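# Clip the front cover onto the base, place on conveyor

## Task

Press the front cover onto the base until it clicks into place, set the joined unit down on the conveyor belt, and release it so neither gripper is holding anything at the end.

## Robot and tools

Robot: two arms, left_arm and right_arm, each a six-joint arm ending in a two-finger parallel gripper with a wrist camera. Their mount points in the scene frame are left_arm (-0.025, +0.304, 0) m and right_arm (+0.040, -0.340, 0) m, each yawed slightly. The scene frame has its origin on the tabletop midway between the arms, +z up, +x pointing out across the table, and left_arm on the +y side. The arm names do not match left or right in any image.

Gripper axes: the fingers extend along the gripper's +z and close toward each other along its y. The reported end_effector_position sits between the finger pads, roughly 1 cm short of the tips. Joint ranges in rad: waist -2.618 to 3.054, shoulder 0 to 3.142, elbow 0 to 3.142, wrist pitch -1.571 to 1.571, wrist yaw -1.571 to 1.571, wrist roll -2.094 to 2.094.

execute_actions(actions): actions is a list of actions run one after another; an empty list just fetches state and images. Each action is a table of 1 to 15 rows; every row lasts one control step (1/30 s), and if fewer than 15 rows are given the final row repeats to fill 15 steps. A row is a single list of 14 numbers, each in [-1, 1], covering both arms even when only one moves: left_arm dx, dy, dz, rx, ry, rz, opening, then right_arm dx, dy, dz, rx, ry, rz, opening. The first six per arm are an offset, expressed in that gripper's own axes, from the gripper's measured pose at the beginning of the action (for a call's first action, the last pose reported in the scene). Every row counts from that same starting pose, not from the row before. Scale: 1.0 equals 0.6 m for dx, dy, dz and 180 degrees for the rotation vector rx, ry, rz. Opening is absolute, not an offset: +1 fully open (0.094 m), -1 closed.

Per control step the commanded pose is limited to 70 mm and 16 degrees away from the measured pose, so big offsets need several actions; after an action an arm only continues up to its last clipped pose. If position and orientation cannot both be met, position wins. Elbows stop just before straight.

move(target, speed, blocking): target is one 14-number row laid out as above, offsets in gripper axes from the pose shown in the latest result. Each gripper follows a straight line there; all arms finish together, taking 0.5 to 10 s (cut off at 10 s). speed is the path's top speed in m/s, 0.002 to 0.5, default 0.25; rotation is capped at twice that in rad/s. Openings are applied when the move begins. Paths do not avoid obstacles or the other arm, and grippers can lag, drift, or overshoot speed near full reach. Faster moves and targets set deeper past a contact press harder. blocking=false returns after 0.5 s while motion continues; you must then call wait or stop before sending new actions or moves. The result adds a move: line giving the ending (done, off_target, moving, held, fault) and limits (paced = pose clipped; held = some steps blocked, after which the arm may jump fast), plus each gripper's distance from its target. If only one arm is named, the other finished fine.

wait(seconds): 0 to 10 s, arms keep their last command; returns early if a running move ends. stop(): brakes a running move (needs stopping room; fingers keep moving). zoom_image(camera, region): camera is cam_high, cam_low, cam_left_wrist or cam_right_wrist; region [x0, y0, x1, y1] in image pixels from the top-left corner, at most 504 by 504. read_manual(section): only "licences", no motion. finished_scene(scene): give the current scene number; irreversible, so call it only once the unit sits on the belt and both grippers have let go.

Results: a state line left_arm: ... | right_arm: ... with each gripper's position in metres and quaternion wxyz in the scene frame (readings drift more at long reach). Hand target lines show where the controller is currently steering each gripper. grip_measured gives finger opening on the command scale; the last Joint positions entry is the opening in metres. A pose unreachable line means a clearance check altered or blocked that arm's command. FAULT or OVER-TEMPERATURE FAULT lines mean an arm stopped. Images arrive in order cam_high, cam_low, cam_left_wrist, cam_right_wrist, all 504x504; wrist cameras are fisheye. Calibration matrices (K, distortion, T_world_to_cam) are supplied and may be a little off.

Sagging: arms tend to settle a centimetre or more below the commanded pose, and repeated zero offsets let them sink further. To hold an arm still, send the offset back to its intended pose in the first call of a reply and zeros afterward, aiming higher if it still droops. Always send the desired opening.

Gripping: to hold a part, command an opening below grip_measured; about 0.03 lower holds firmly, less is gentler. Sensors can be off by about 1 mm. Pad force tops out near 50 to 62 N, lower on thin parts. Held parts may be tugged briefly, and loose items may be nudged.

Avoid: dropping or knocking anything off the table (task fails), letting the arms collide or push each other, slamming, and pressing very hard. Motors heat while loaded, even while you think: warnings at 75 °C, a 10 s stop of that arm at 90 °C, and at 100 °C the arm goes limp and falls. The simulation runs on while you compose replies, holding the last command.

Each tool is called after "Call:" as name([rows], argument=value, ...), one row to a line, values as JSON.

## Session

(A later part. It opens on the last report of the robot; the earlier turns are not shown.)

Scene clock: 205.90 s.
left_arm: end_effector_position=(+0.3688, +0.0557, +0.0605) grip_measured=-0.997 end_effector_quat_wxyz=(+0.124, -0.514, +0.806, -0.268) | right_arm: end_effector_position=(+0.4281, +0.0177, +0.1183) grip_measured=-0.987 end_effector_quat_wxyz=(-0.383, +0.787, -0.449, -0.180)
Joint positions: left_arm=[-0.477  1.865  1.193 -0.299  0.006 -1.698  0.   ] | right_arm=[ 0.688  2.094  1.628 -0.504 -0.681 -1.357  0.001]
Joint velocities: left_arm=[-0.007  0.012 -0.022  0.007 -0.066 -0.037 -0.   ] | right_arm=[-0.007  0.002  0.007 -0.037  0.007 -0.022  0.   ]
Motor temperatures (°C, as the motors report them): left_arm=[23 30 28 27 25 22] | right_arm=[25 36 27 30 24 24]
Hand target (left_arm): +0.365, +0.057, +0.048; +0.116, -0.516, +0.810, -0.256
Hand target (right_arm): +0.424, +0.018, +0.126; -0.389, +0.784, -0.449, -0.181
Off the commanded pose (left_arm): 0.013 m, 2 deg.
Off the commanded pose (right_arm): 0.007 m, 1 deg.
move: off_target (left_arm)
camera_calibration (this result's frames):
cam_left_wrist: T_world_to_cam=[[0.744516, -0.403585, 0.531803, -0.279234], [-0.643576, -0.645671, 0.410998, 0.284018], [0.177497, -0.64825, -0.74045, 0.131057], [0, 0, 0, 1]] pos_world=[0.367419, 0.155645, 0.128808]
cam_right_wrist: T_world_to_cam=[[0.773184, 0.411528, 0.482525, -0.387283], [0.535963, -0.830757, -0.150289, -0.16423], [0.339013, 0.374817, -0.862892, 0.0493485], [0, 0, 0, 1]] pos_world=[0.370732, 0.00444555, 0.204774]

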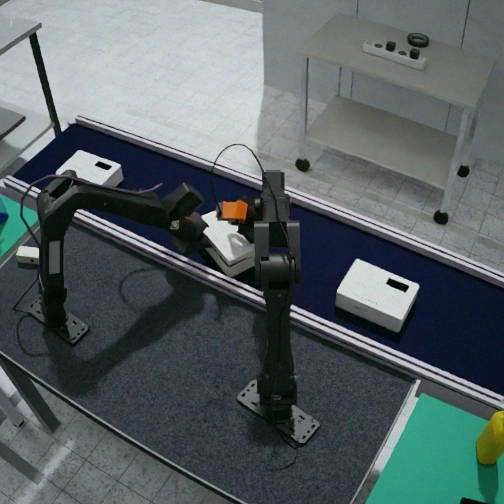

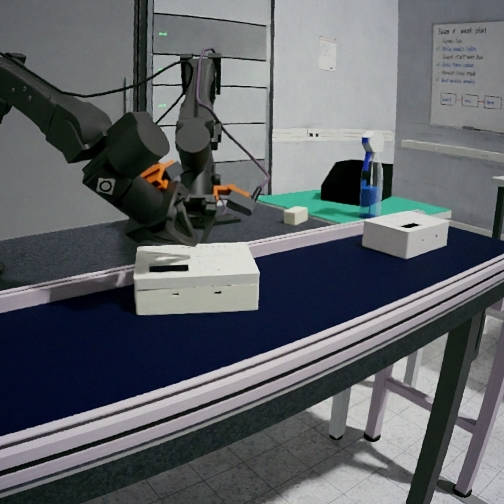

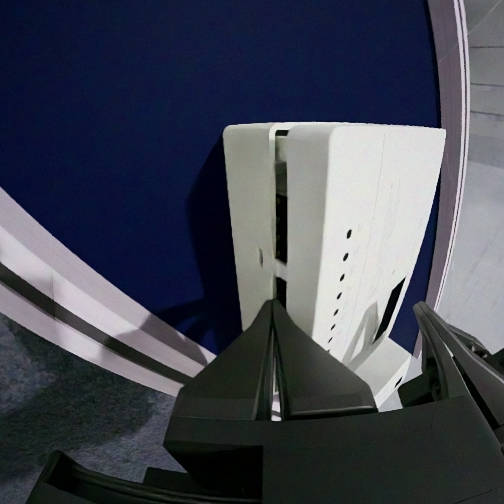

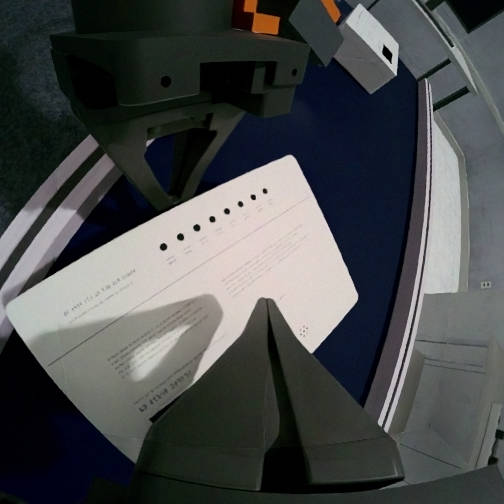

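Call:
move(target=[0,0.016,0.014,-0.01,0,0,-1,0.05,0.067,0.074,-0.03,0.01,0.02,-1], speed=0.04)

Scene clock: 207.90 s.
left_arm: end_effector_position=(+0.3688, +0.0557, +0.0605) grip_measured=-0.997 end_effector_quat_wxyz=(+0.124, -0.514, +0.806, -0.268) | right_arm: end_effector_position=(+0.4330, +0.0264, +0.0965) grip_measured=-0.987 end_effector_quat_wxyz=(-0.387, +0.790, -0.444, -0.173)
Joint positions: left_arm=[-0.477  1.865  1.193 -0.299  0.006 -1.698  0.   ] | right_arm=[ 0.701  2.142  1.61  -0.422 -0.666 -1.355  0.001]
Joint velocities: left_arm=[-0.002 -0.002  0.007 -0.051 -0.037 -0.007 -0.   ] | right_arm=[ 0.007  0.012 -0.002  0.037 -0.007 -0.051  0.   ]
Motor temperatures (°C, as the motors report them): left_arm=[23 30 28 27 25 22] | right_arm=[25 36 26 30 24 24]
Hand target (left_arm): +0.365, +0.057, +0.048; +0.116, -0.516, +0.810, -0.256
Hand target (right_arm): +0.411, +0.022, +0.055; -0.333, +0.793, -0.470, -0.200
Off the commanded pose (left_arm): 0.013 m, 2 deg.
Off the commanded pose (right_arm): 0.048 m, 8 deg.
move: off_target (left_arm, right_arm)
camera_calibration (this result's frames):
cam_left_wrist: T_world_to_cam=[[0.744516, -0.403585, 0.531803, -0.279234], [-0.643576, -0.645671, 0.410998, 0.284018], [0.177497, -0.64825, -0.74045, 0.131057], [0, 0, 0, 1]] pos_world=[0.367419, 0.155645, 0.128808]
cam_right_wrist: T_world_to_cam=[[0.762289, 0.415582, 0.496192, -0.380864], [0.542012, -0.828887, -0.138453, -0.16662], [0.353748, 0.374483, -0.857102, 0.018667], [0, 0, 0, 1]] pos_world=[0.374035, 0.0131803, 0.181912]

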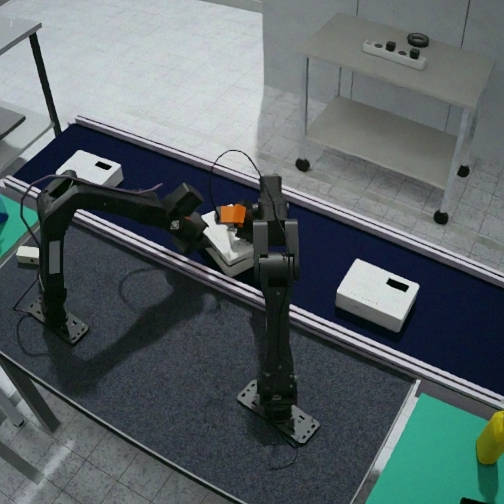

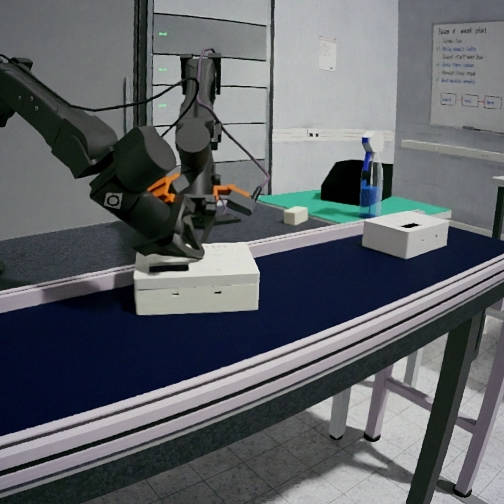

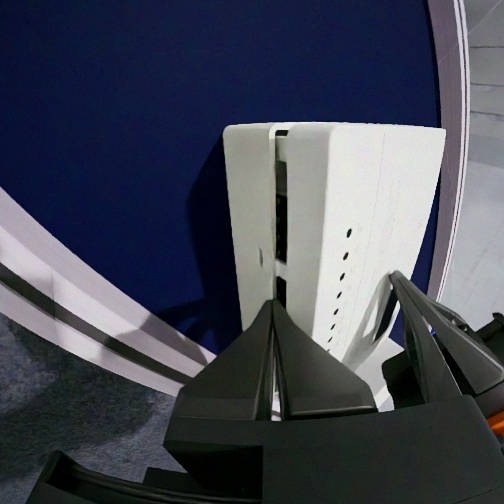

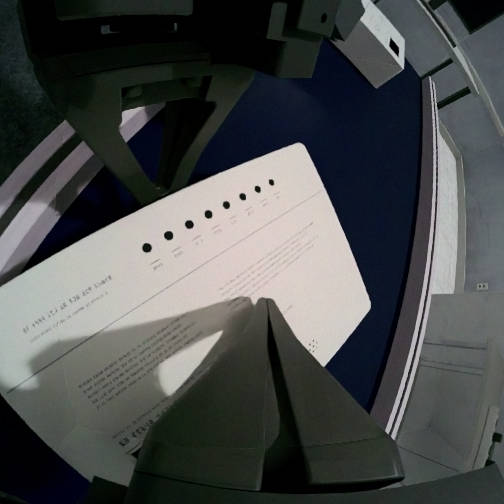

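Call:
execute_actions([
  [[0,0.012,0.004,0,0,0,-1,0.045,0.05,0.053,-0.04,0.012,0.03,-1],[0,0.014,0.002,0,0,0,-1,0.045,0.05,0.053,-0.04,0.012,0.03,-1],[0,0.016,0.0,0,0,0,-1,0.045,0.05,0.053,-0.04,0.012,0.03,-1],[0,0.018,-0.002,0,0,0,-1,0.045,0.05,0.053,-0.04,0.012,0.03,-1],[0,0.020,-0.004,0,0,0,-1,0.045,0.05,0.053,-0.04,0.012,0.03,-1],[0,0.022,-0.006,0,0,0,-1,0.045,0.05,0.053,-0.04,0.012,0.03,-1],[0,0.024,-0.008,0,0,0,-1,0.045,0.05,0.053,-0.04,0.012,0.03,-1],[0,0.026,-0.010,0,0,0,-1,0.045,0.05,0.053,-0.04,0.012,0.03,-1],[0,0.028,-0.012,0,0,0,-1,0.045,0.05,0.053,-0.04,0.012,0.03,-1],[0,0.030,-0.014,0,0,0,-1,0.045,0.05,0.053,-0.04,0.012,0.03,-1],[0,0.032,-0.016,0,0,0,-1,0.045,0.05,0.053,-0.04,0.012,0.03,-1],[0,0.034,-0.018,0,0,0,-1,0.045,0.05,0.053,-0.04,0.012,0.03,-1]],
])

Call:
wait(seconds=0.5)

Scene clock: 208.80 s.
left_arm: end_effector_position=(+0.3506, +0.0672, +0.0508) grip_measured=-0.997 end_effector_quat_wxyz=(+0.120, -0.516, +0.807, -0.262) | right_arm: end_effector_position=(+0.4391, +0.0344, +0.0954) grip_measured=-0.987 end_effector_quat_wxyz=(-0.392, +0.788, -0.438, -0.183)
Joint positions: left_arm=[-0.477  1.815  1.094 -0.267  0.006 -1.702  0.   ] | right_arm=[ 0.701  2.185  1.663 -0.427 -0.692 -1.355  0.001]
Joint velocities: left_arm=[ 0.007 -0.071 -0.046 -0.007 -0.007 -0.051  0.   ] | right_arm=[ 0.007 -0.002  0.012  0.007  0.007 -0.037 -0.   ]
Motor temperatures (°C, as the motors report them): left_arm=[23 30 28 27 25 22] | right_arm=[25 36 26 30 24 24]
Hand target (left_arm): +0.348, +0.066, +0.058; +0.124, -0.514, +0.806, -0.269
Hand target (right_arm): +0.422, +0.025, +0.048; -0.321, +0.794, -0.474, -0.202
Off the commanded pose (left_arm): 0.008 m, 1 deg.
Off the commanded pose (right_arm): 0.052 m, 10 deg.
camera_calibration (this result's frames):
cam_left_wrist: T_world_to_cam=[[0.753499, -0.40519, 0.517746, -0.258225], [-0.63556, -0.650439, 0.415924, 0.280962], [0.168234, -0.642457, -0.747627, 0.137717], [0, 0, 0, 1]] pos_world=[0.349971, 0.166596, 0.119797]
cam_right_wrist: T_world_to_cam=[[0.759587, 0.41656, 0.499505, -0.387449], [0.553173, -0.817697, -0.159284, -0.166855], [0.342092, 0.397303, -0.851542, 0.0163503], [0, 0, 0, 1]] pos_world=[0.381008, 0.0184626, 0.180878]

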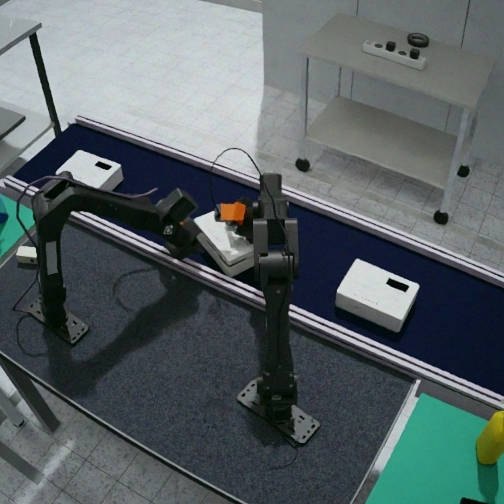

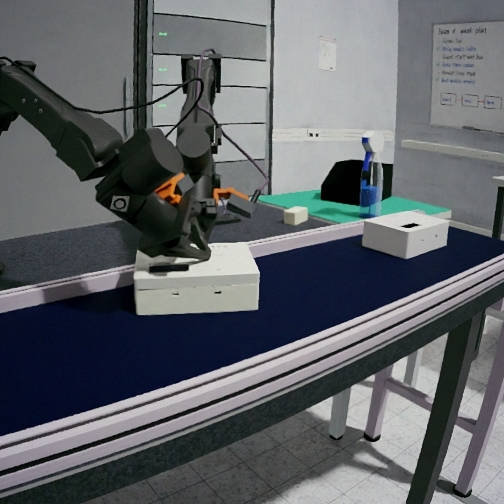

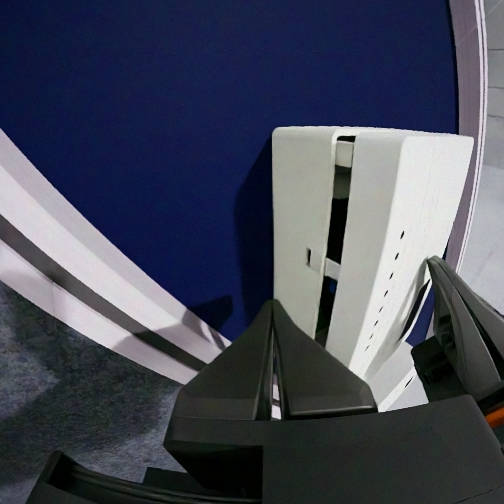

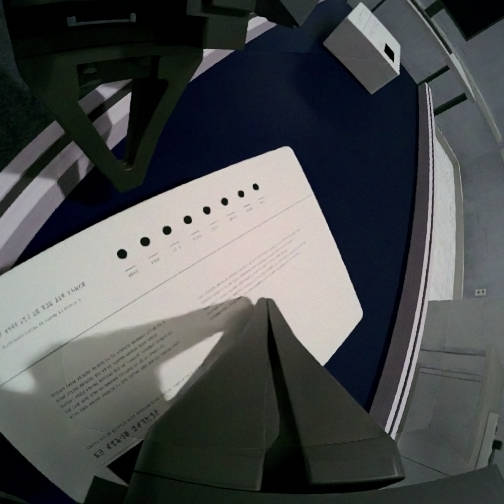

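Scene clock: 209.30 s.
left_arm: end_effector_position=(+0.3509, +0.0669, +0.0532) grip_measured=-0.997 end_effector_quat_wxyz=(+0.121, -0.516, +0.806, -0.264) | right_arm: end_effector_position=(+0.4391, +0.0344, +0.0954) grip_measured=-0.987 end_effector_quat_wxyz=(-0.392, +0.788, -0.438, -0.183)
Joint positions: left_arm=[-0.477  1.809  1.094 -0.267  0.006 -1.702  0.   ] | right_arm=[ 0.701  2.185  1.663 -0.427 -0.692 -1.355  0.001]
Joint velocities: left_arm=[-0.022 -0.012  0.002 -0.037  0.051 -0.037 -0.   ] | right_arm=[-0.002  0.002 -0.002 -0.051 -0.007  0.051 -0.   ]
Motor temperatures (°C, as the motors report them): left_arm=[23 30 28 27 25 22] | right_arm=[25 36 26 30 24 24]
Hand target (left_arm): +0.348, +0.066, +0.058; +0.124, -0.513, +0.806, -0.269
Hand target (right_arm): +0.422, +0.025, +0.048; -0.321, +0.794, -0.474, -0.202
Off the commanded pose (left_arm): 0.006 m, 1 deg.
Off the commanded pose (right_arm): 0.052 m, 10 deg.
wait: 0.50 s; at rest by 0.23 s
camera_calibration (this result's frames):
cam_left_wrist: T_world_to_cam=[[0.751168, -0.403273, 0.522607, -0.259377], [-0.637318, -0.649302, 0.41501, 0.280614], [0.171967, -0.644809, -0.744748, 0.138042], [0, 0, 0, 1]] pos_world=[0.349938, 0.166614, 0.121901]
cam_right_wrist: T_world_to_cam=[[0.759587, 0.41656, 0.499505, -0.387449], [0.553173, -0.817697, -0.159284, -0.166855], [0.342092, 0.397303, -0.851542, 0.0163503], [0, 0, 0, 1]] pos_world=[0.381008, 0.0184626, 0.180878]

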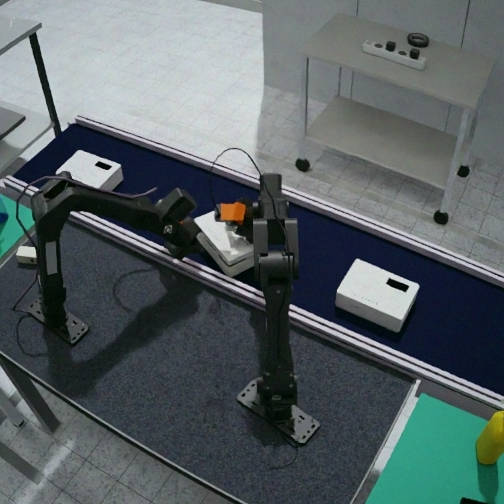

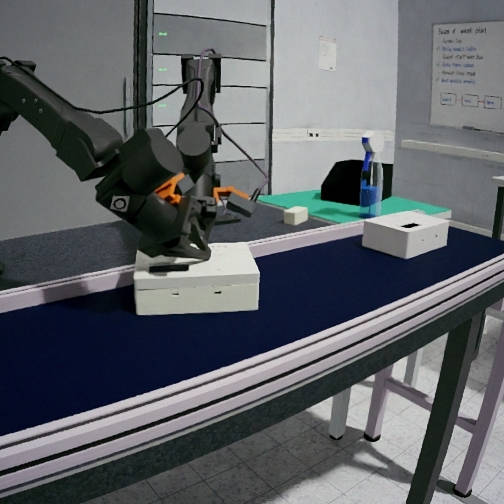

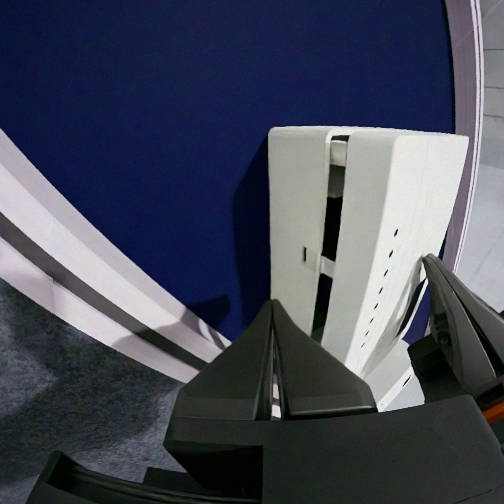

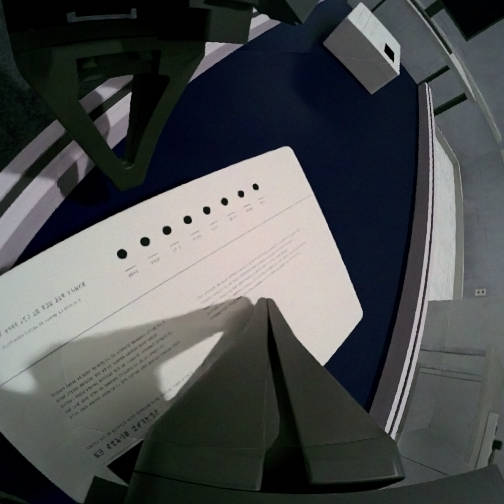

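Call:
zoom_image(camera="cam_left_wrist", region=[260, 120, 420, 340])

Region (260, 120, 420, 340) of cam_left_wrist's 504x504 image, scaled by 2.291, with more detail than that image has; it fills the left 367 columns of this view, and the rest is white.

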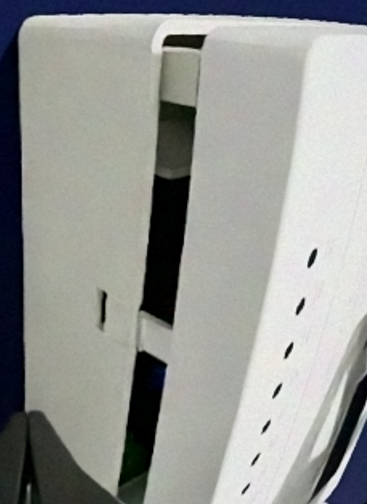

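Call:
execute_actions([
  [[-0.003,-0.014,-0.021,-0.01,0,0,-1,0.042,0.064,0.036,-0.045,0.014,0.033,-1],[-0.004,-0.02,-0.03,-0.015,0,0,-1,0.042,0.064,0.036,-0.045,0.014,0.033,-1],[-0.005,-0.028,-0.042,-0.02,0,0,-1,0.042,0.064,0.036,-0.045,0.014,0.033,-1],[-0.007,-0.035,-0.053,-0.03,0,0,-1,0.042,0.064,0.036,-0.045,0.014,0.033,-1],[-0.008,-0.042,-0.064,-0.035,0,0,-1,0.042,0.064,0.036,-0.045,0.014,0.033,-1],[-0.01,-0.049,-0.075,-0.04,0,0,-1,0.042,0.064,0.036,-0.045,0.014,0.033,-1],[-0.011,-0.056,-0.085,-0.05,0,0,-1,0.042,0.064,0.036,-0.045,0.014,0.033,-1]],
])

Call:
wait(seconds=0.4)

Scene clock: 210.43 s.
left_arm: end_effector_position=(+0.3700, +0.0656, +0.1316) grip_measured=-0.997 end_effector_quat_wxyz=(+0.106, -0.521, +0.810, -0.248) | right_arm: end_effector_position=(+0.4392, +0.0355, +0.0957) grip_measured=-0.987 end_effector_quat_wxyz=(-0.388, +0.789, -0.437, -0.188)
Joint positions: left_arm=[-0.446  1.81   1.447 -0.662  0.034 -1.684  0.   ] | right_arm=[ 0.701  2.197  1.686 -0.452 -0.699 -1.359  0.001]
Joint velocities: left_arm=[-0.012  0.032  0.022 -0.447  0.037  0.022  0.   ] | right_arm=[-0.007  0.007  0.022  0.022 -0.051  0.022  0.   ]
Motor temperatures (°C, as the motors report them): left_arm=[23 30 28 27 25 22] | right_arm=[25 35 26 30 24 24]
Hand target (left_arm): +0.356, +0.076, +0.115; +0.081, -0.525, +0.823, -0.203
Hand target (right_arm): +0.420, +0.025, +0.051; -0.318, +0.794, -0.471, -0.215
Off the commanded pose (left_arm): 0.026 m, 6 deg.
Off the commanded pose (right_arm): 0.051 m, 10 deg.
camera_calibration (this result's frames):
cam_left_wrist: T_world_to_cam=[[0.77347, -0.409162, 0.484077, -0.318009], [-0.618653, -0.653487, 0.436146, 0.249938], [0.137884, -0.636821, -0.758582, 0.206144], [0, 0, 0, 1]] pos_world=[0.372172, 0.164491, 0.201308]
cam_right_wrist: T_world_to_cam=[[0.762371, 0.42246, 0.490223, -0.388665], [0.556728, -0.814341, -0.16402, -0.167084], [0.329917, 0.397965, -0.856025, 0.021914], [0, 0, 0, 1]] pos_world=[0.382097, 0.0194111, 0.181886]

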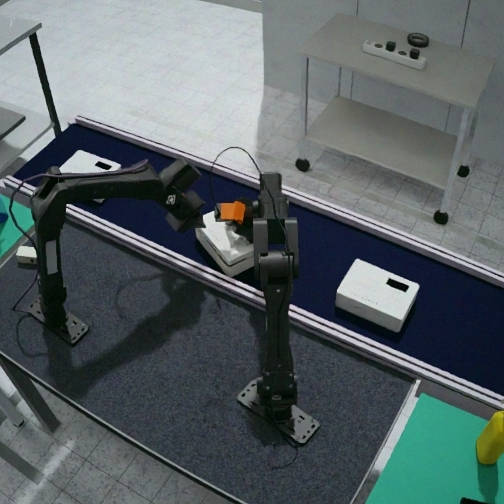

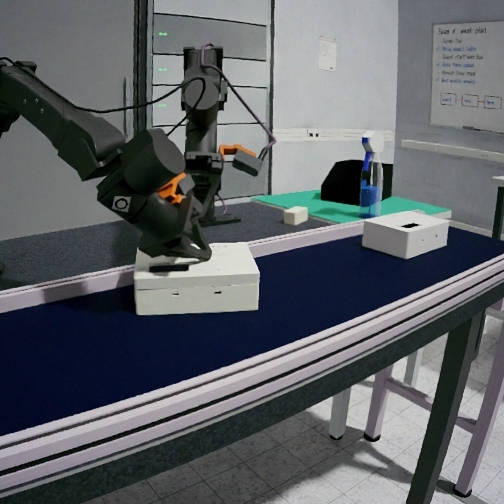

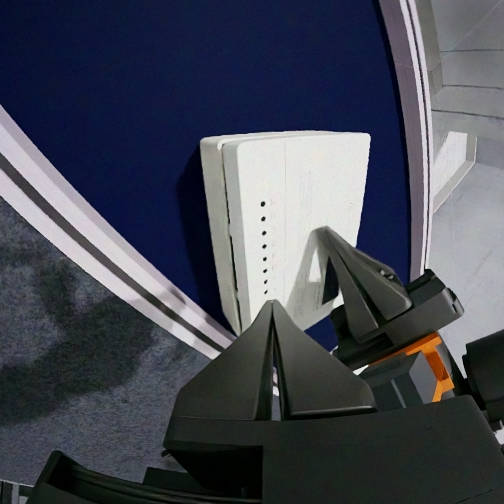

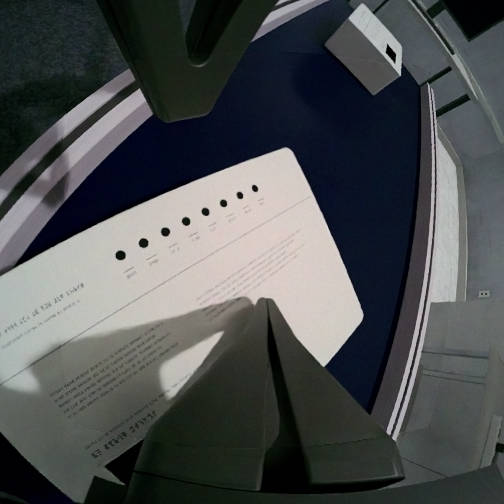

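Scene clock: 210.83 s.
left_arm: end_effector_position=(+0.3566, +0.0726, +0.1139) grip_measured=-0.997 end_effector_quat_wxyz=(+0.084, -0.526, +0.820, -0.209) | right_arm: end_effector_position=(+0.4391, +0.0355, +0.0955) grip_measured=-0.987 end_effector_quat_wxyz=(-0.388, +0.789, -0.438, -0.188)
Joint positions: left_arm=[-0.446  1.832  1.447 -0.732  0.039 -1.681  0.   ] | right_arm=[ 0.701  2.197  1.686 -0.452 -0.699 -1.359  0.001]
Joint velocities: left_arm=[-0.002  0.002  0.002 -0.051 -0.007  0.022 -0.001] | right_arm=[ 0.007  0.002  0.007  0.022  0.007  0.037 -0.   ]
Motor temperatures (°C, as the motors report them): left_arm=[23 30 28 27 25 22] | right_arm=[25 35 26 30 24 24]
Hand target (left_arm): +0.356, +0.076, +0.115; +0.081, -0.525, +0.823, -0.203
Hand target (right_arm): +0.420, +0.025, +0.051; -0.317, +0.794, -0.471, -0.216
Off the commanded pose (left_arm): 0.005 m, 1 deg.
Off the commanded pose (right_arm): 0.051 m, 10 deg.
wait: 0.40 s; no rest
camera_calibration (this result's frames):
cam_left_wrist: T_world_to_cam=[[0.807146, -0.432222, 0.40212, -0.297153], [-0.585827, -0.670593, 0.455096, 0.241314], [0.0729559, -0.602901, -0.794473, 0.223822], [0, 0, 0, 1]] pos_world=[0.364885, 0.16833, 0.18749]
cam_right_wrist: T_world_to_cam=[[0.762444, 0.422844, 0.489777, -0.388485], [0.556864, -0.814275, -0.163885, -0.167194], [0.329516, 0.397693, -0.856306, 0.0219555], [0, 0, 0, 1]] pos_world=[0.382068, 0.0193947, 0.181671]

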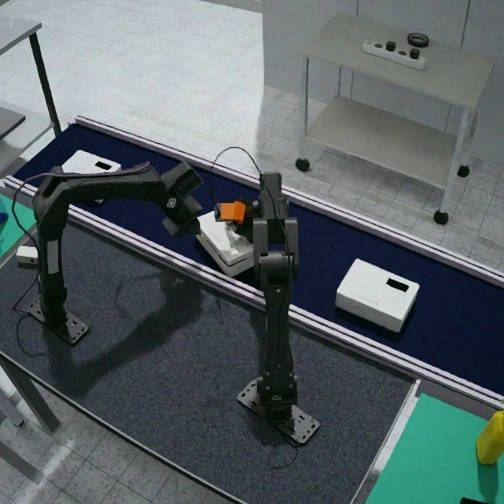

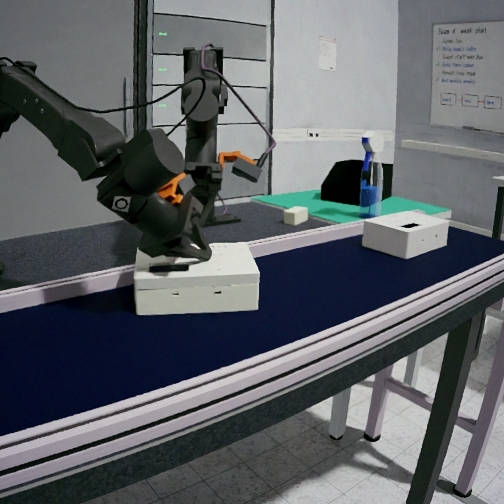

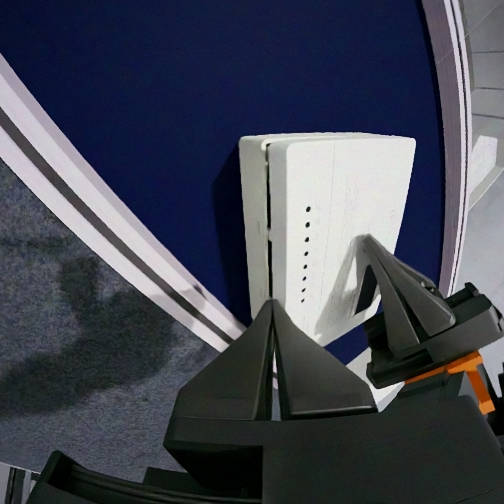

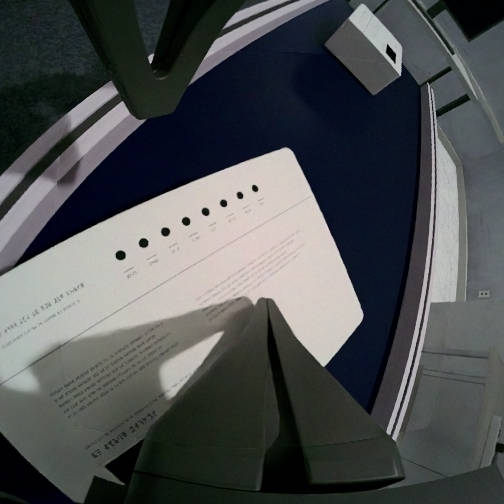

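Call:
move(target=[-0.038,-0.042,0.031,0,0,0,-1,0.042,0.064,0.036,-0.045,0.014,0.033,-1], speed=0.07)

Scene clock: 212.60 s.
left_arm: end_effector_position=(+0.3884, +0.0785, +0.1026) grip_measured=-0.997 end_effector_quat_wxyz=(+0.082, -0.528, +0.819, -0.206) | right_arm: end_effector_position=(+0.4389, +0.0363, +0.0956) grip_measured=-0.987 end_effector_quat_wxyz=(-0.383, +0.790, -0.438, -0.193)
Joint positions: left_arm=[-0.393  1.94   1.547 -0.734  0.061 -1.637  0.   ] | right_arm=[ 0.701  2.208  1.709 -0.478 -0.705 -1.364  0.001]
Joint velocities: left_arm=[-0.007 -0.022 -0.012 -0.007 -0.051  0.007 -0.   ] | right_arm=[-0.007 -0.017  0.012 -0.022 -0.007 -0.007 -0.   ]
Motor temperatures (°C, as the motors report them): left_arm=[23 30 28 27 25 22] | right_arm=[25 35 27 30 24 24]
Hand target (left_arm): +0.394, +0.080, +0.106; +0.084, -0.526, +0.820, -0.210
Hand target (right_arm): +0.420, +0.026, +0.052; -0.313, +0.795, -0.470, -0.221
Off the commanded pose (left_arm): 0.007 m, 0 deg.
Off the commanded pose (right_arm): 0.051 m, 10 deg.
move: off_target (right_arm)
camera_calibration (this result's frames):
cam_left_wrist: T_world_to_cam=[[0.811431, -0.430087, 0.395734, -0.316916], [-0.580242, -0.673916, 0.457336, 0.266877], [0.0699971, -0.600718, -0.796391, 0.21722], [0, 0, 0, 1]] pos_world=[0.396804, 0.174039, 0.176354]
cam_right_wrist: T_world_to_cam=[[0.765159, 0.429171, 0.479943, -0.389239], [0.560021, -0.811423, -0.167241, -0.167593], [0.317661, 0.396744, -0.861212, 0.02749], [0, 0, 0, 1]] pos_world=[0.382953, 0.0201547, 0.182459]

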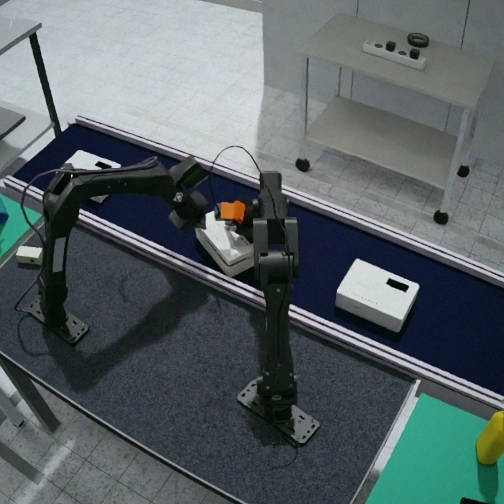

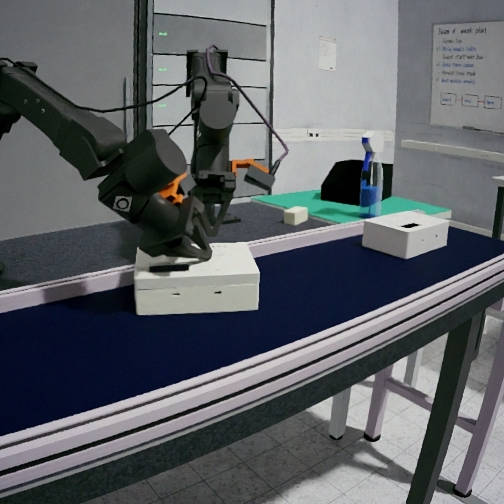

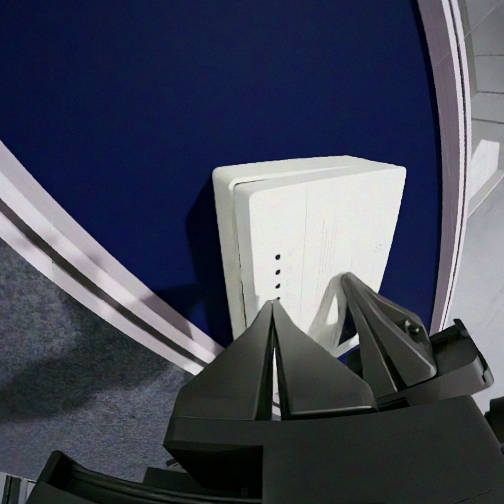

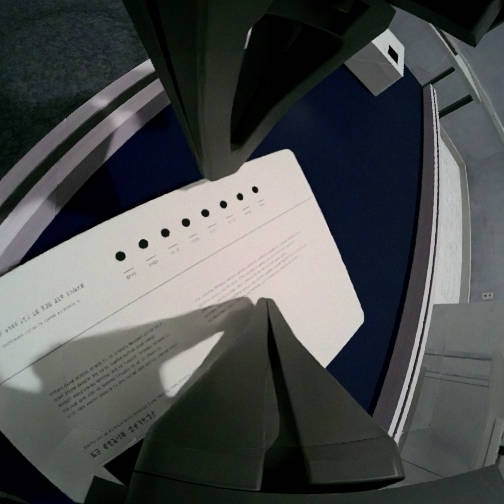

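Call:
move(target=[-0.006,0.025,0.089,0,0,0,-1,0.042,0.064,0.036,-0.045,0.014,0.033,-1], speed=0.04)

Scene clock: 215.33 s.
left_arm: end_effector_position=(+0.4143, +0.0650, +0.0881) grip_measured=-0.997 end_effector_quat_wxyz=(+0.112, -0.518, +0.808, -0.258) | right_arm: end_effector_position=(+0.4387, +0.0368, +0.0958) grip_measured=-0.987 end_effector_quat_wxyz=(-0.379, +0.791, -0.438, -0.197)
Joint positions: left_arm=[-0.393  1.972  1.474 -0.506  0.061 -1.636  0.   ] | right_arm=[ 0.701  2.217  1.731 -0.505 -0.708 -1.369  0.001]
Joint velocities: left_arm=[ 0.002 -0.007  0.017  0.007 -0.022  0.007 -0.   ] | right_arm=[ 0.007  0.012 -0.002 -0.051  0.037  0.007  0.   ]
Motor temperatures (°C, as the motors report them): left_arm=[23 30 28 27 25 22] | right_arm=[25 34 27 30 24 24]
Hand target (left_arm): +0.395, +0.075, +0.050; +0.082, -0.528, +0.819, -0.206
Hand target (right_arm): +0.419, +0.027, +0.052; -0.309, +0.796, -0.470, -0.225
Off the commanded pose (left_arm): 0.045 m, 7 deg.
Off the commanded pose (right_arm): 0.051 m, 10 deg.
move: off_target (left_arm, right_arm)
camera_calibration (this result's frames):
cam_left_wrist: T_world_to_cam=[[0.761841, -0.40529, 0.50531, -0.328747], [-0.629215, -0.64836, 0.428623, 0.300591], [0.153906, -0.644491, -0.748962, 0.159694], [0, 0, 0, 1]] pos_world=[0.415011, 0.164574, 0.156883]
cam_right_wrist: T_world_to_cam=[[0.767498, 0.435708, 0.470219, -0.3897], [0.562805, -0.809161, -0.168845, -0.168206], [0.306916, 0.39423, -0.866248, 0.0328283], [0, 0, 0, 1]] pos_world=[0.383686, 0.0207475, 0.183281]

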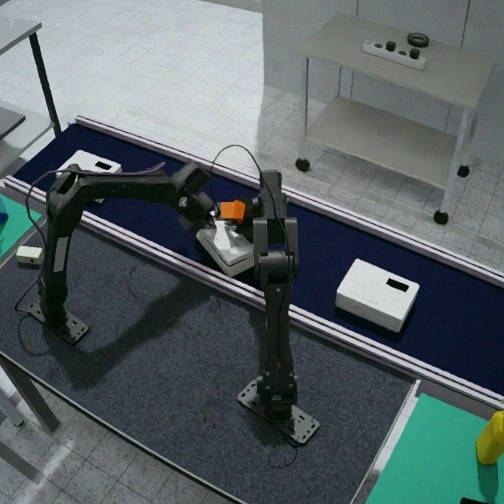

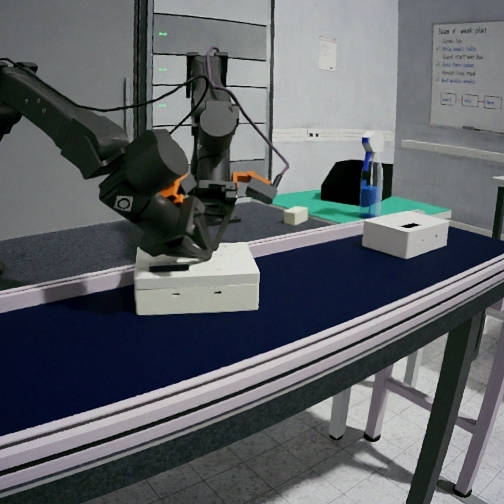

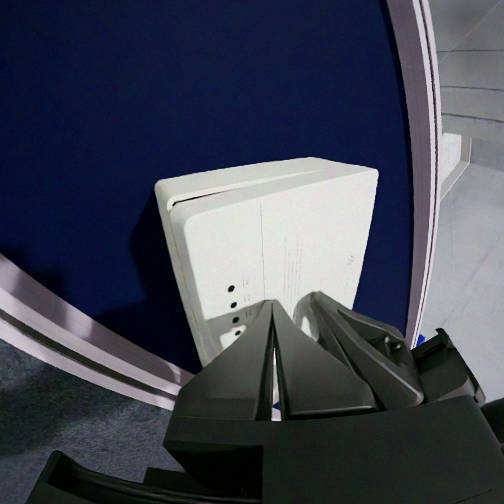

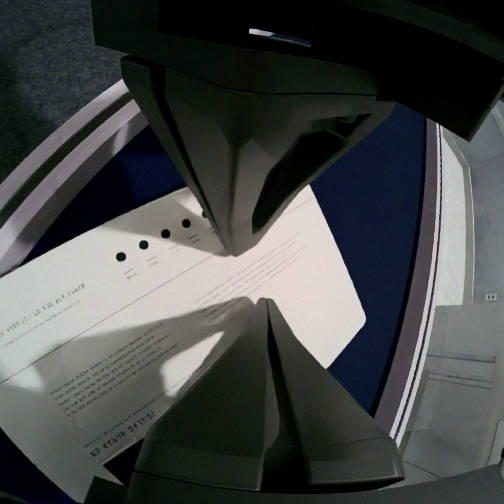

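Call:
zoom_image(camera="cam_left_wrist", region=[140, 140, 400, 300])

Call:
zoom_image(camera="cam_low", region=[120, 230, 270, 325])

Region (140, 140, 400, 300) of cam_left_wrist's 504x504 image, scaled by 1.938, with more detail than that image has; it fills the top 310 rows of this view, and the rest is white.

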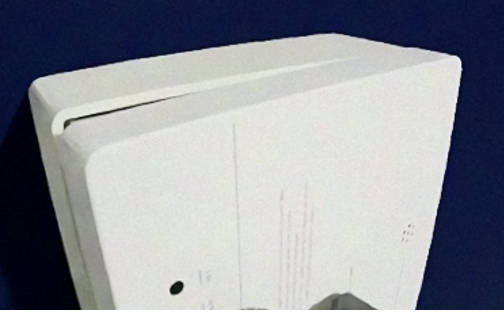

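Region (120, 230, 270, 325) of cam_low's 504x504 image, scaled by 3.360, with more detail than that image has; it fills the top 319 rows of this view, and the rest is white.

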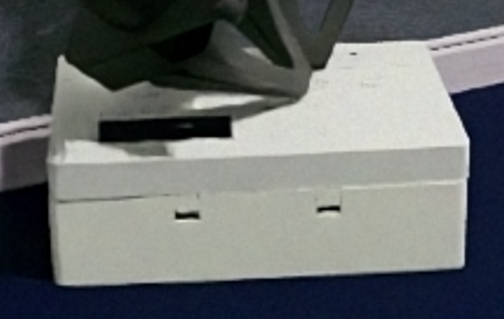

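Call:
move(target=[0.0,-0.01,-0.03,0,0,0,-1,0.027,-0.028,-0.166,0,0,0,-1], speed=0.12)

Scene clock: 217.37 s.
left_arm: end_effector_position=(+0.4095, +0.0674, +0.0922) grip_measured=-0.997 end_effector_quat_wxyz=(+0.108, -0.519, +0.810, -0.251) | right_arm: end_effector_position=(+0.4607, -0.0460, +0.1349) grip_measured=-0.987 end_effector_quat_wxyz=(-0.362, +0.794, -0.449, -0.192)
Joint positions: left_arm=[-0.393  1.959  1.481 -0.542  0.062 -1.636  0.   ] | right_arm=[ 0.525  2.166  1.849 -0.848 -0.762 -1.582  0.001]
Joint velocities: left_arm=[ 0.002 -0.017 -0.002 -0.037 -0.022 -0.007  0.   ] | right_arm=[ 0.027  0.002  0.002 -0.125 -0.037 -0.081 -0.   ]
Motor temperatures (°C, as the motors report them): left_arm=[23 30 28 27 25 22] | right_arm=[25 34 27 30 24 24]
Hand target (left_arm): +0.411, +0.068, +0.107; +0.112, -0.518, +0.808, -0.258
Hand target (right_arm): +0.460, -0.044, +0.154; -0.377, +0.792, -0.438, -0.196
Off the commanded pose (left_arm): 0.014 m, 1 deg.
Off the commanded pose (right_arm): 0.021 m, 2 deg.
move: off_target (left_arm, right_arm)
camera_calibration (this result's frames):
cam_left_wrist: T_world_to_cam=[[0.768924, -0.408973, 0.491424, -0.32759], [-0.623152, -0.651283, 0.433027, 0.294713], [0.14296, -0.639196, -0.755639, 0.169745], [0, 0, 0, 1]] pos_world=[0.411276, 0.166466, 0.161632]
cam_right_wrist: T_world_to_cam=[[0.779612, 0.443491, 0.442178, -0.390364], [0.550445, -0.821995, -0.146065, -0.238878], [0.298689, 0.357269, -0.884954, 0.0972334], [0, 0, 0, 1]] pos_world=[0.406779, -0.0579721, 0.223766]

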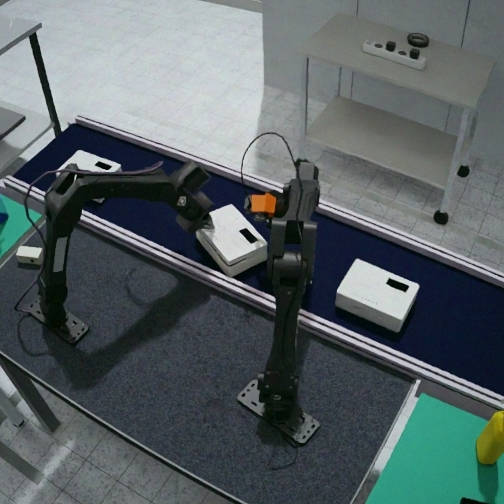

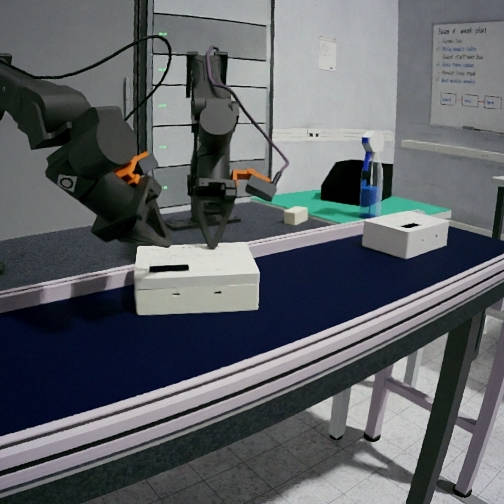

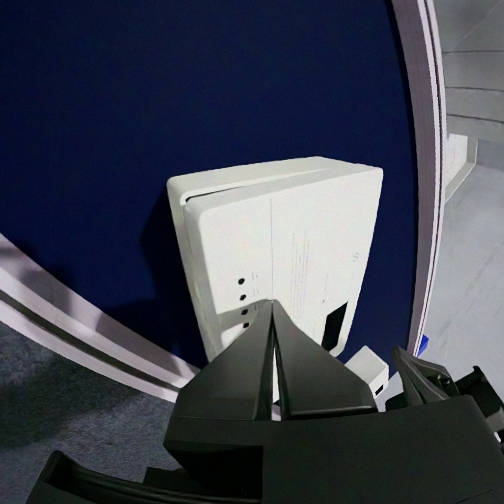

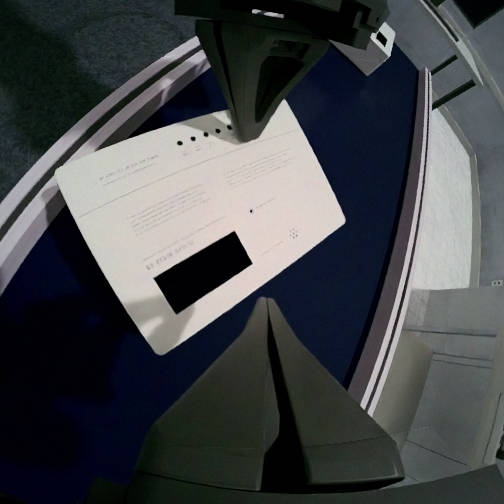

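Call:
execute_actions(actions=[])

Scene clock: 217.77 s.
left_arm: end_effector_position=(+0.4092, +0.0675, +0.0920) grip_measured=-0.997 end_effector_quat_wxyz=(+0.107, -0.519, +0.810, -0.251) | right_arm: end_effector_position=(+0.4602, -0.0461, +0.1348) grip_measured=-0.987 end_effector_quat_wxyz=(-0.361, +0.794, -0.449, -0.193)
Joint positions: left_arm=[-0.393  1.959  1.481 -0.544  0.062 -1.636  0.   ] | right_arm=[ 0.525  2.166  1.849 -0.85  -0.762 -1.583  0.001]
Joint velocities: left_arm=[ 0.012 -0.017  0.007 -0.051 -0.037 -0.051 -0.001] | right_arm=[-0.002  0.012  0.012  0.007  0.037 -0.007  0.   ]
Motor temperatures (°C, as the motors report them): left_arm=[23 30 28 27 25 22] | right_arm=[25 34 27 30 24 24]
Hand target (left_arm): +0.411, +0.068, +0.107; +0.112, -0.518, +0.808, -0.258
Hand target (right_arm): +0.460, -0.045, +0.154; -0.377, +0.792, -0.438, -0.196
Off the commanded pose (left_arm): 0.015 m, 1 deg.
Off the commanded pose (right_arm): 0.021 m, 2 deg.
camera_calibration (this result's frames):
cam_left_wrist: T_world_to_cam=[[0.769589, -0.409317, 0.490095, -0.327338], [-0.622565, -0.651587, 0.433414, 0.294462], [0.141935, -0.638666, -0.75628, 0.170173], [0, 0, 0, 1]] pos_world=[0.411083, 0.166566, 0.161501]
cam_right_wrist: T_world_to_cam=[[0.779748, 0.444689, 0.440732, -0.389659], [0.551186, -0.821449, -0.146339, -0.239022], [0.296964, 0.357033, -0.88563, 0.0981561], [0, 0, 0, 1]] pos_world=[0.406433, -0.0581122, 0.223687]

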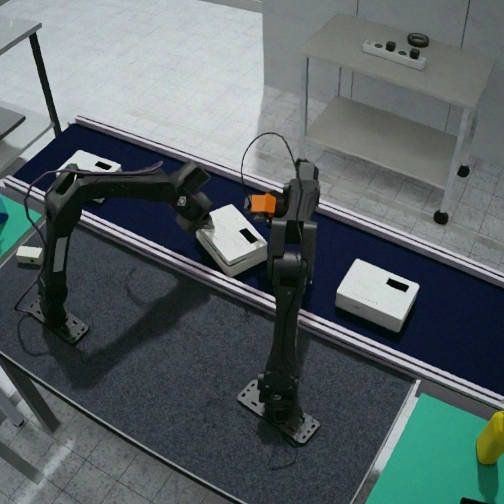

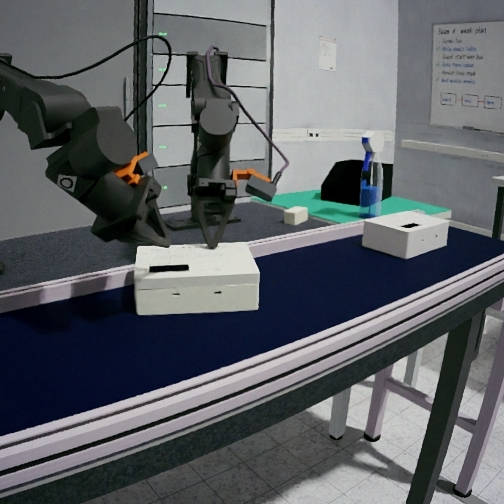

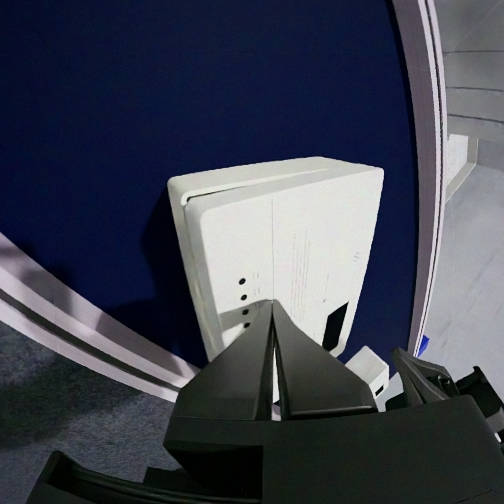

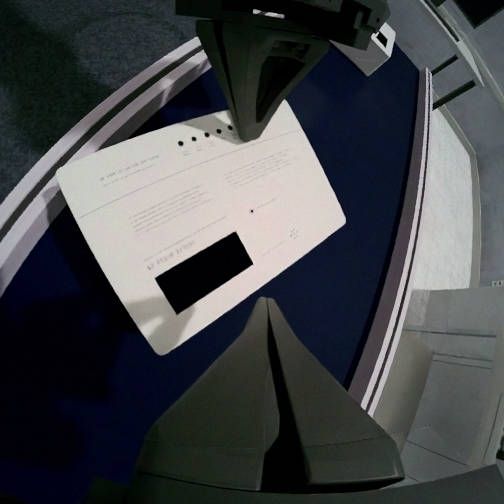

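Call:
move(target=[0.043,0.011,-0.054,-0.1,0,0,-1, 0,0,-0.02,0,0,0,-1], speed=0.1)

Scene clock: 220.13 s.
left_arm: end_effector_position=(+0.3823, +0.0596, +0.1159) grip_measured=-0.997 end_effector_quat_wxyz=(+0.030, -0.534, +0.836, -0.125) | right_arm: end_effector_position=(+0.4595, -0.0510, +0.1327) grip_measured=-0.987 end_effector_quat_wxyz=(-0.355, +0.797, -0.449, -0.191)
Joint positions: left_arm=[-0.433  2.139  1.959 -1.141  0.063 -1.662  0.   ] | right_arm=[ 0.518  2.166  1.849 -0.869 -0.757 -1.601  0.001]
Joint velocities: left_arm=[-0.017 -0.002 -0.007 -0.022  0.007  0.022  0.   ] | right_arm=[ 0.012 -0.007  0.012 -0.007 -0.037 -0.066 -0.   ]
Motor temperatures (°C, as the motors report them): left_arm=[23 31 28 27 25 22] | right_arm=[25 35 27 30 24 24]
Hand target (left_arm): +0.379, +0.055, +0.117; +0.025, -0.532, +0.838, -0.121
Hand target (right_arm): +0.460, -0.055, +0.142; -0.361, +0.795, -0.449, -0.192
Off the commanded pose (left_arm): 0.006 m, 1 deg.
Off the commanded pose (right_arm): 0.011 m, 1 deg.
move: off_target (right_arm)
camera_calibration (this result's frames):
cam_left_wrist: T_world_to_cam=[[0.857523, -0.469844, 0.209524, -0.319043], [-0.507348, -0.704957, 0.495614, 0.214125], [-0.0851556, -0.531302, -0.842892, 0.277451], [0, 0, 0, 1]] pos_world=[0.405849, 0.148458, 0.194585]
cam_right_wrist: T_world_to_cam=[[0.779757, 0.451928, 0.43329, -0.38469], [0.552913, -0.821741, -0.137944, -0.244903], [0.293712, 0.347135, -0.890635, 0.0998841], [0, 0, 0, 1]] pos_world=[0.406037, -0.0620678, 0.22186]

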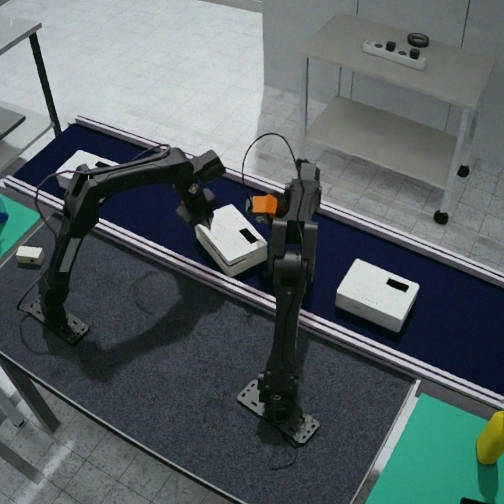

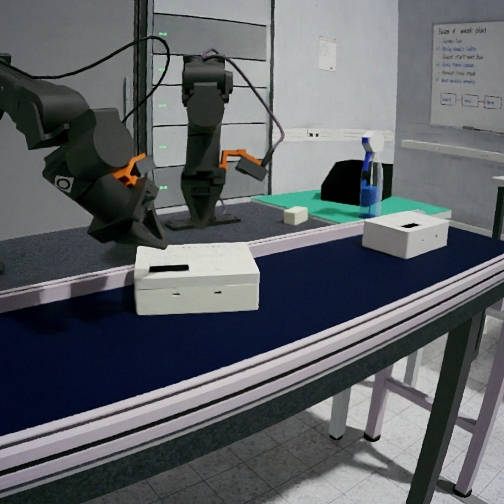

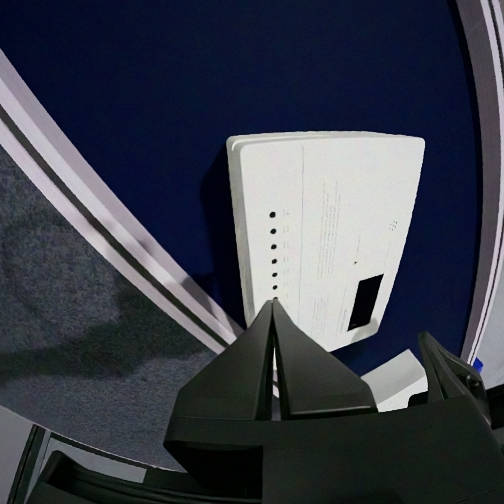

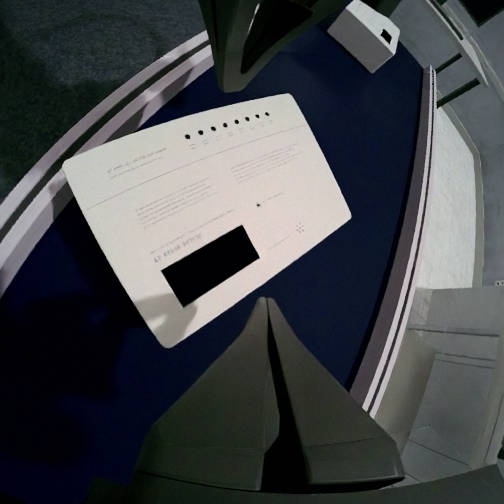

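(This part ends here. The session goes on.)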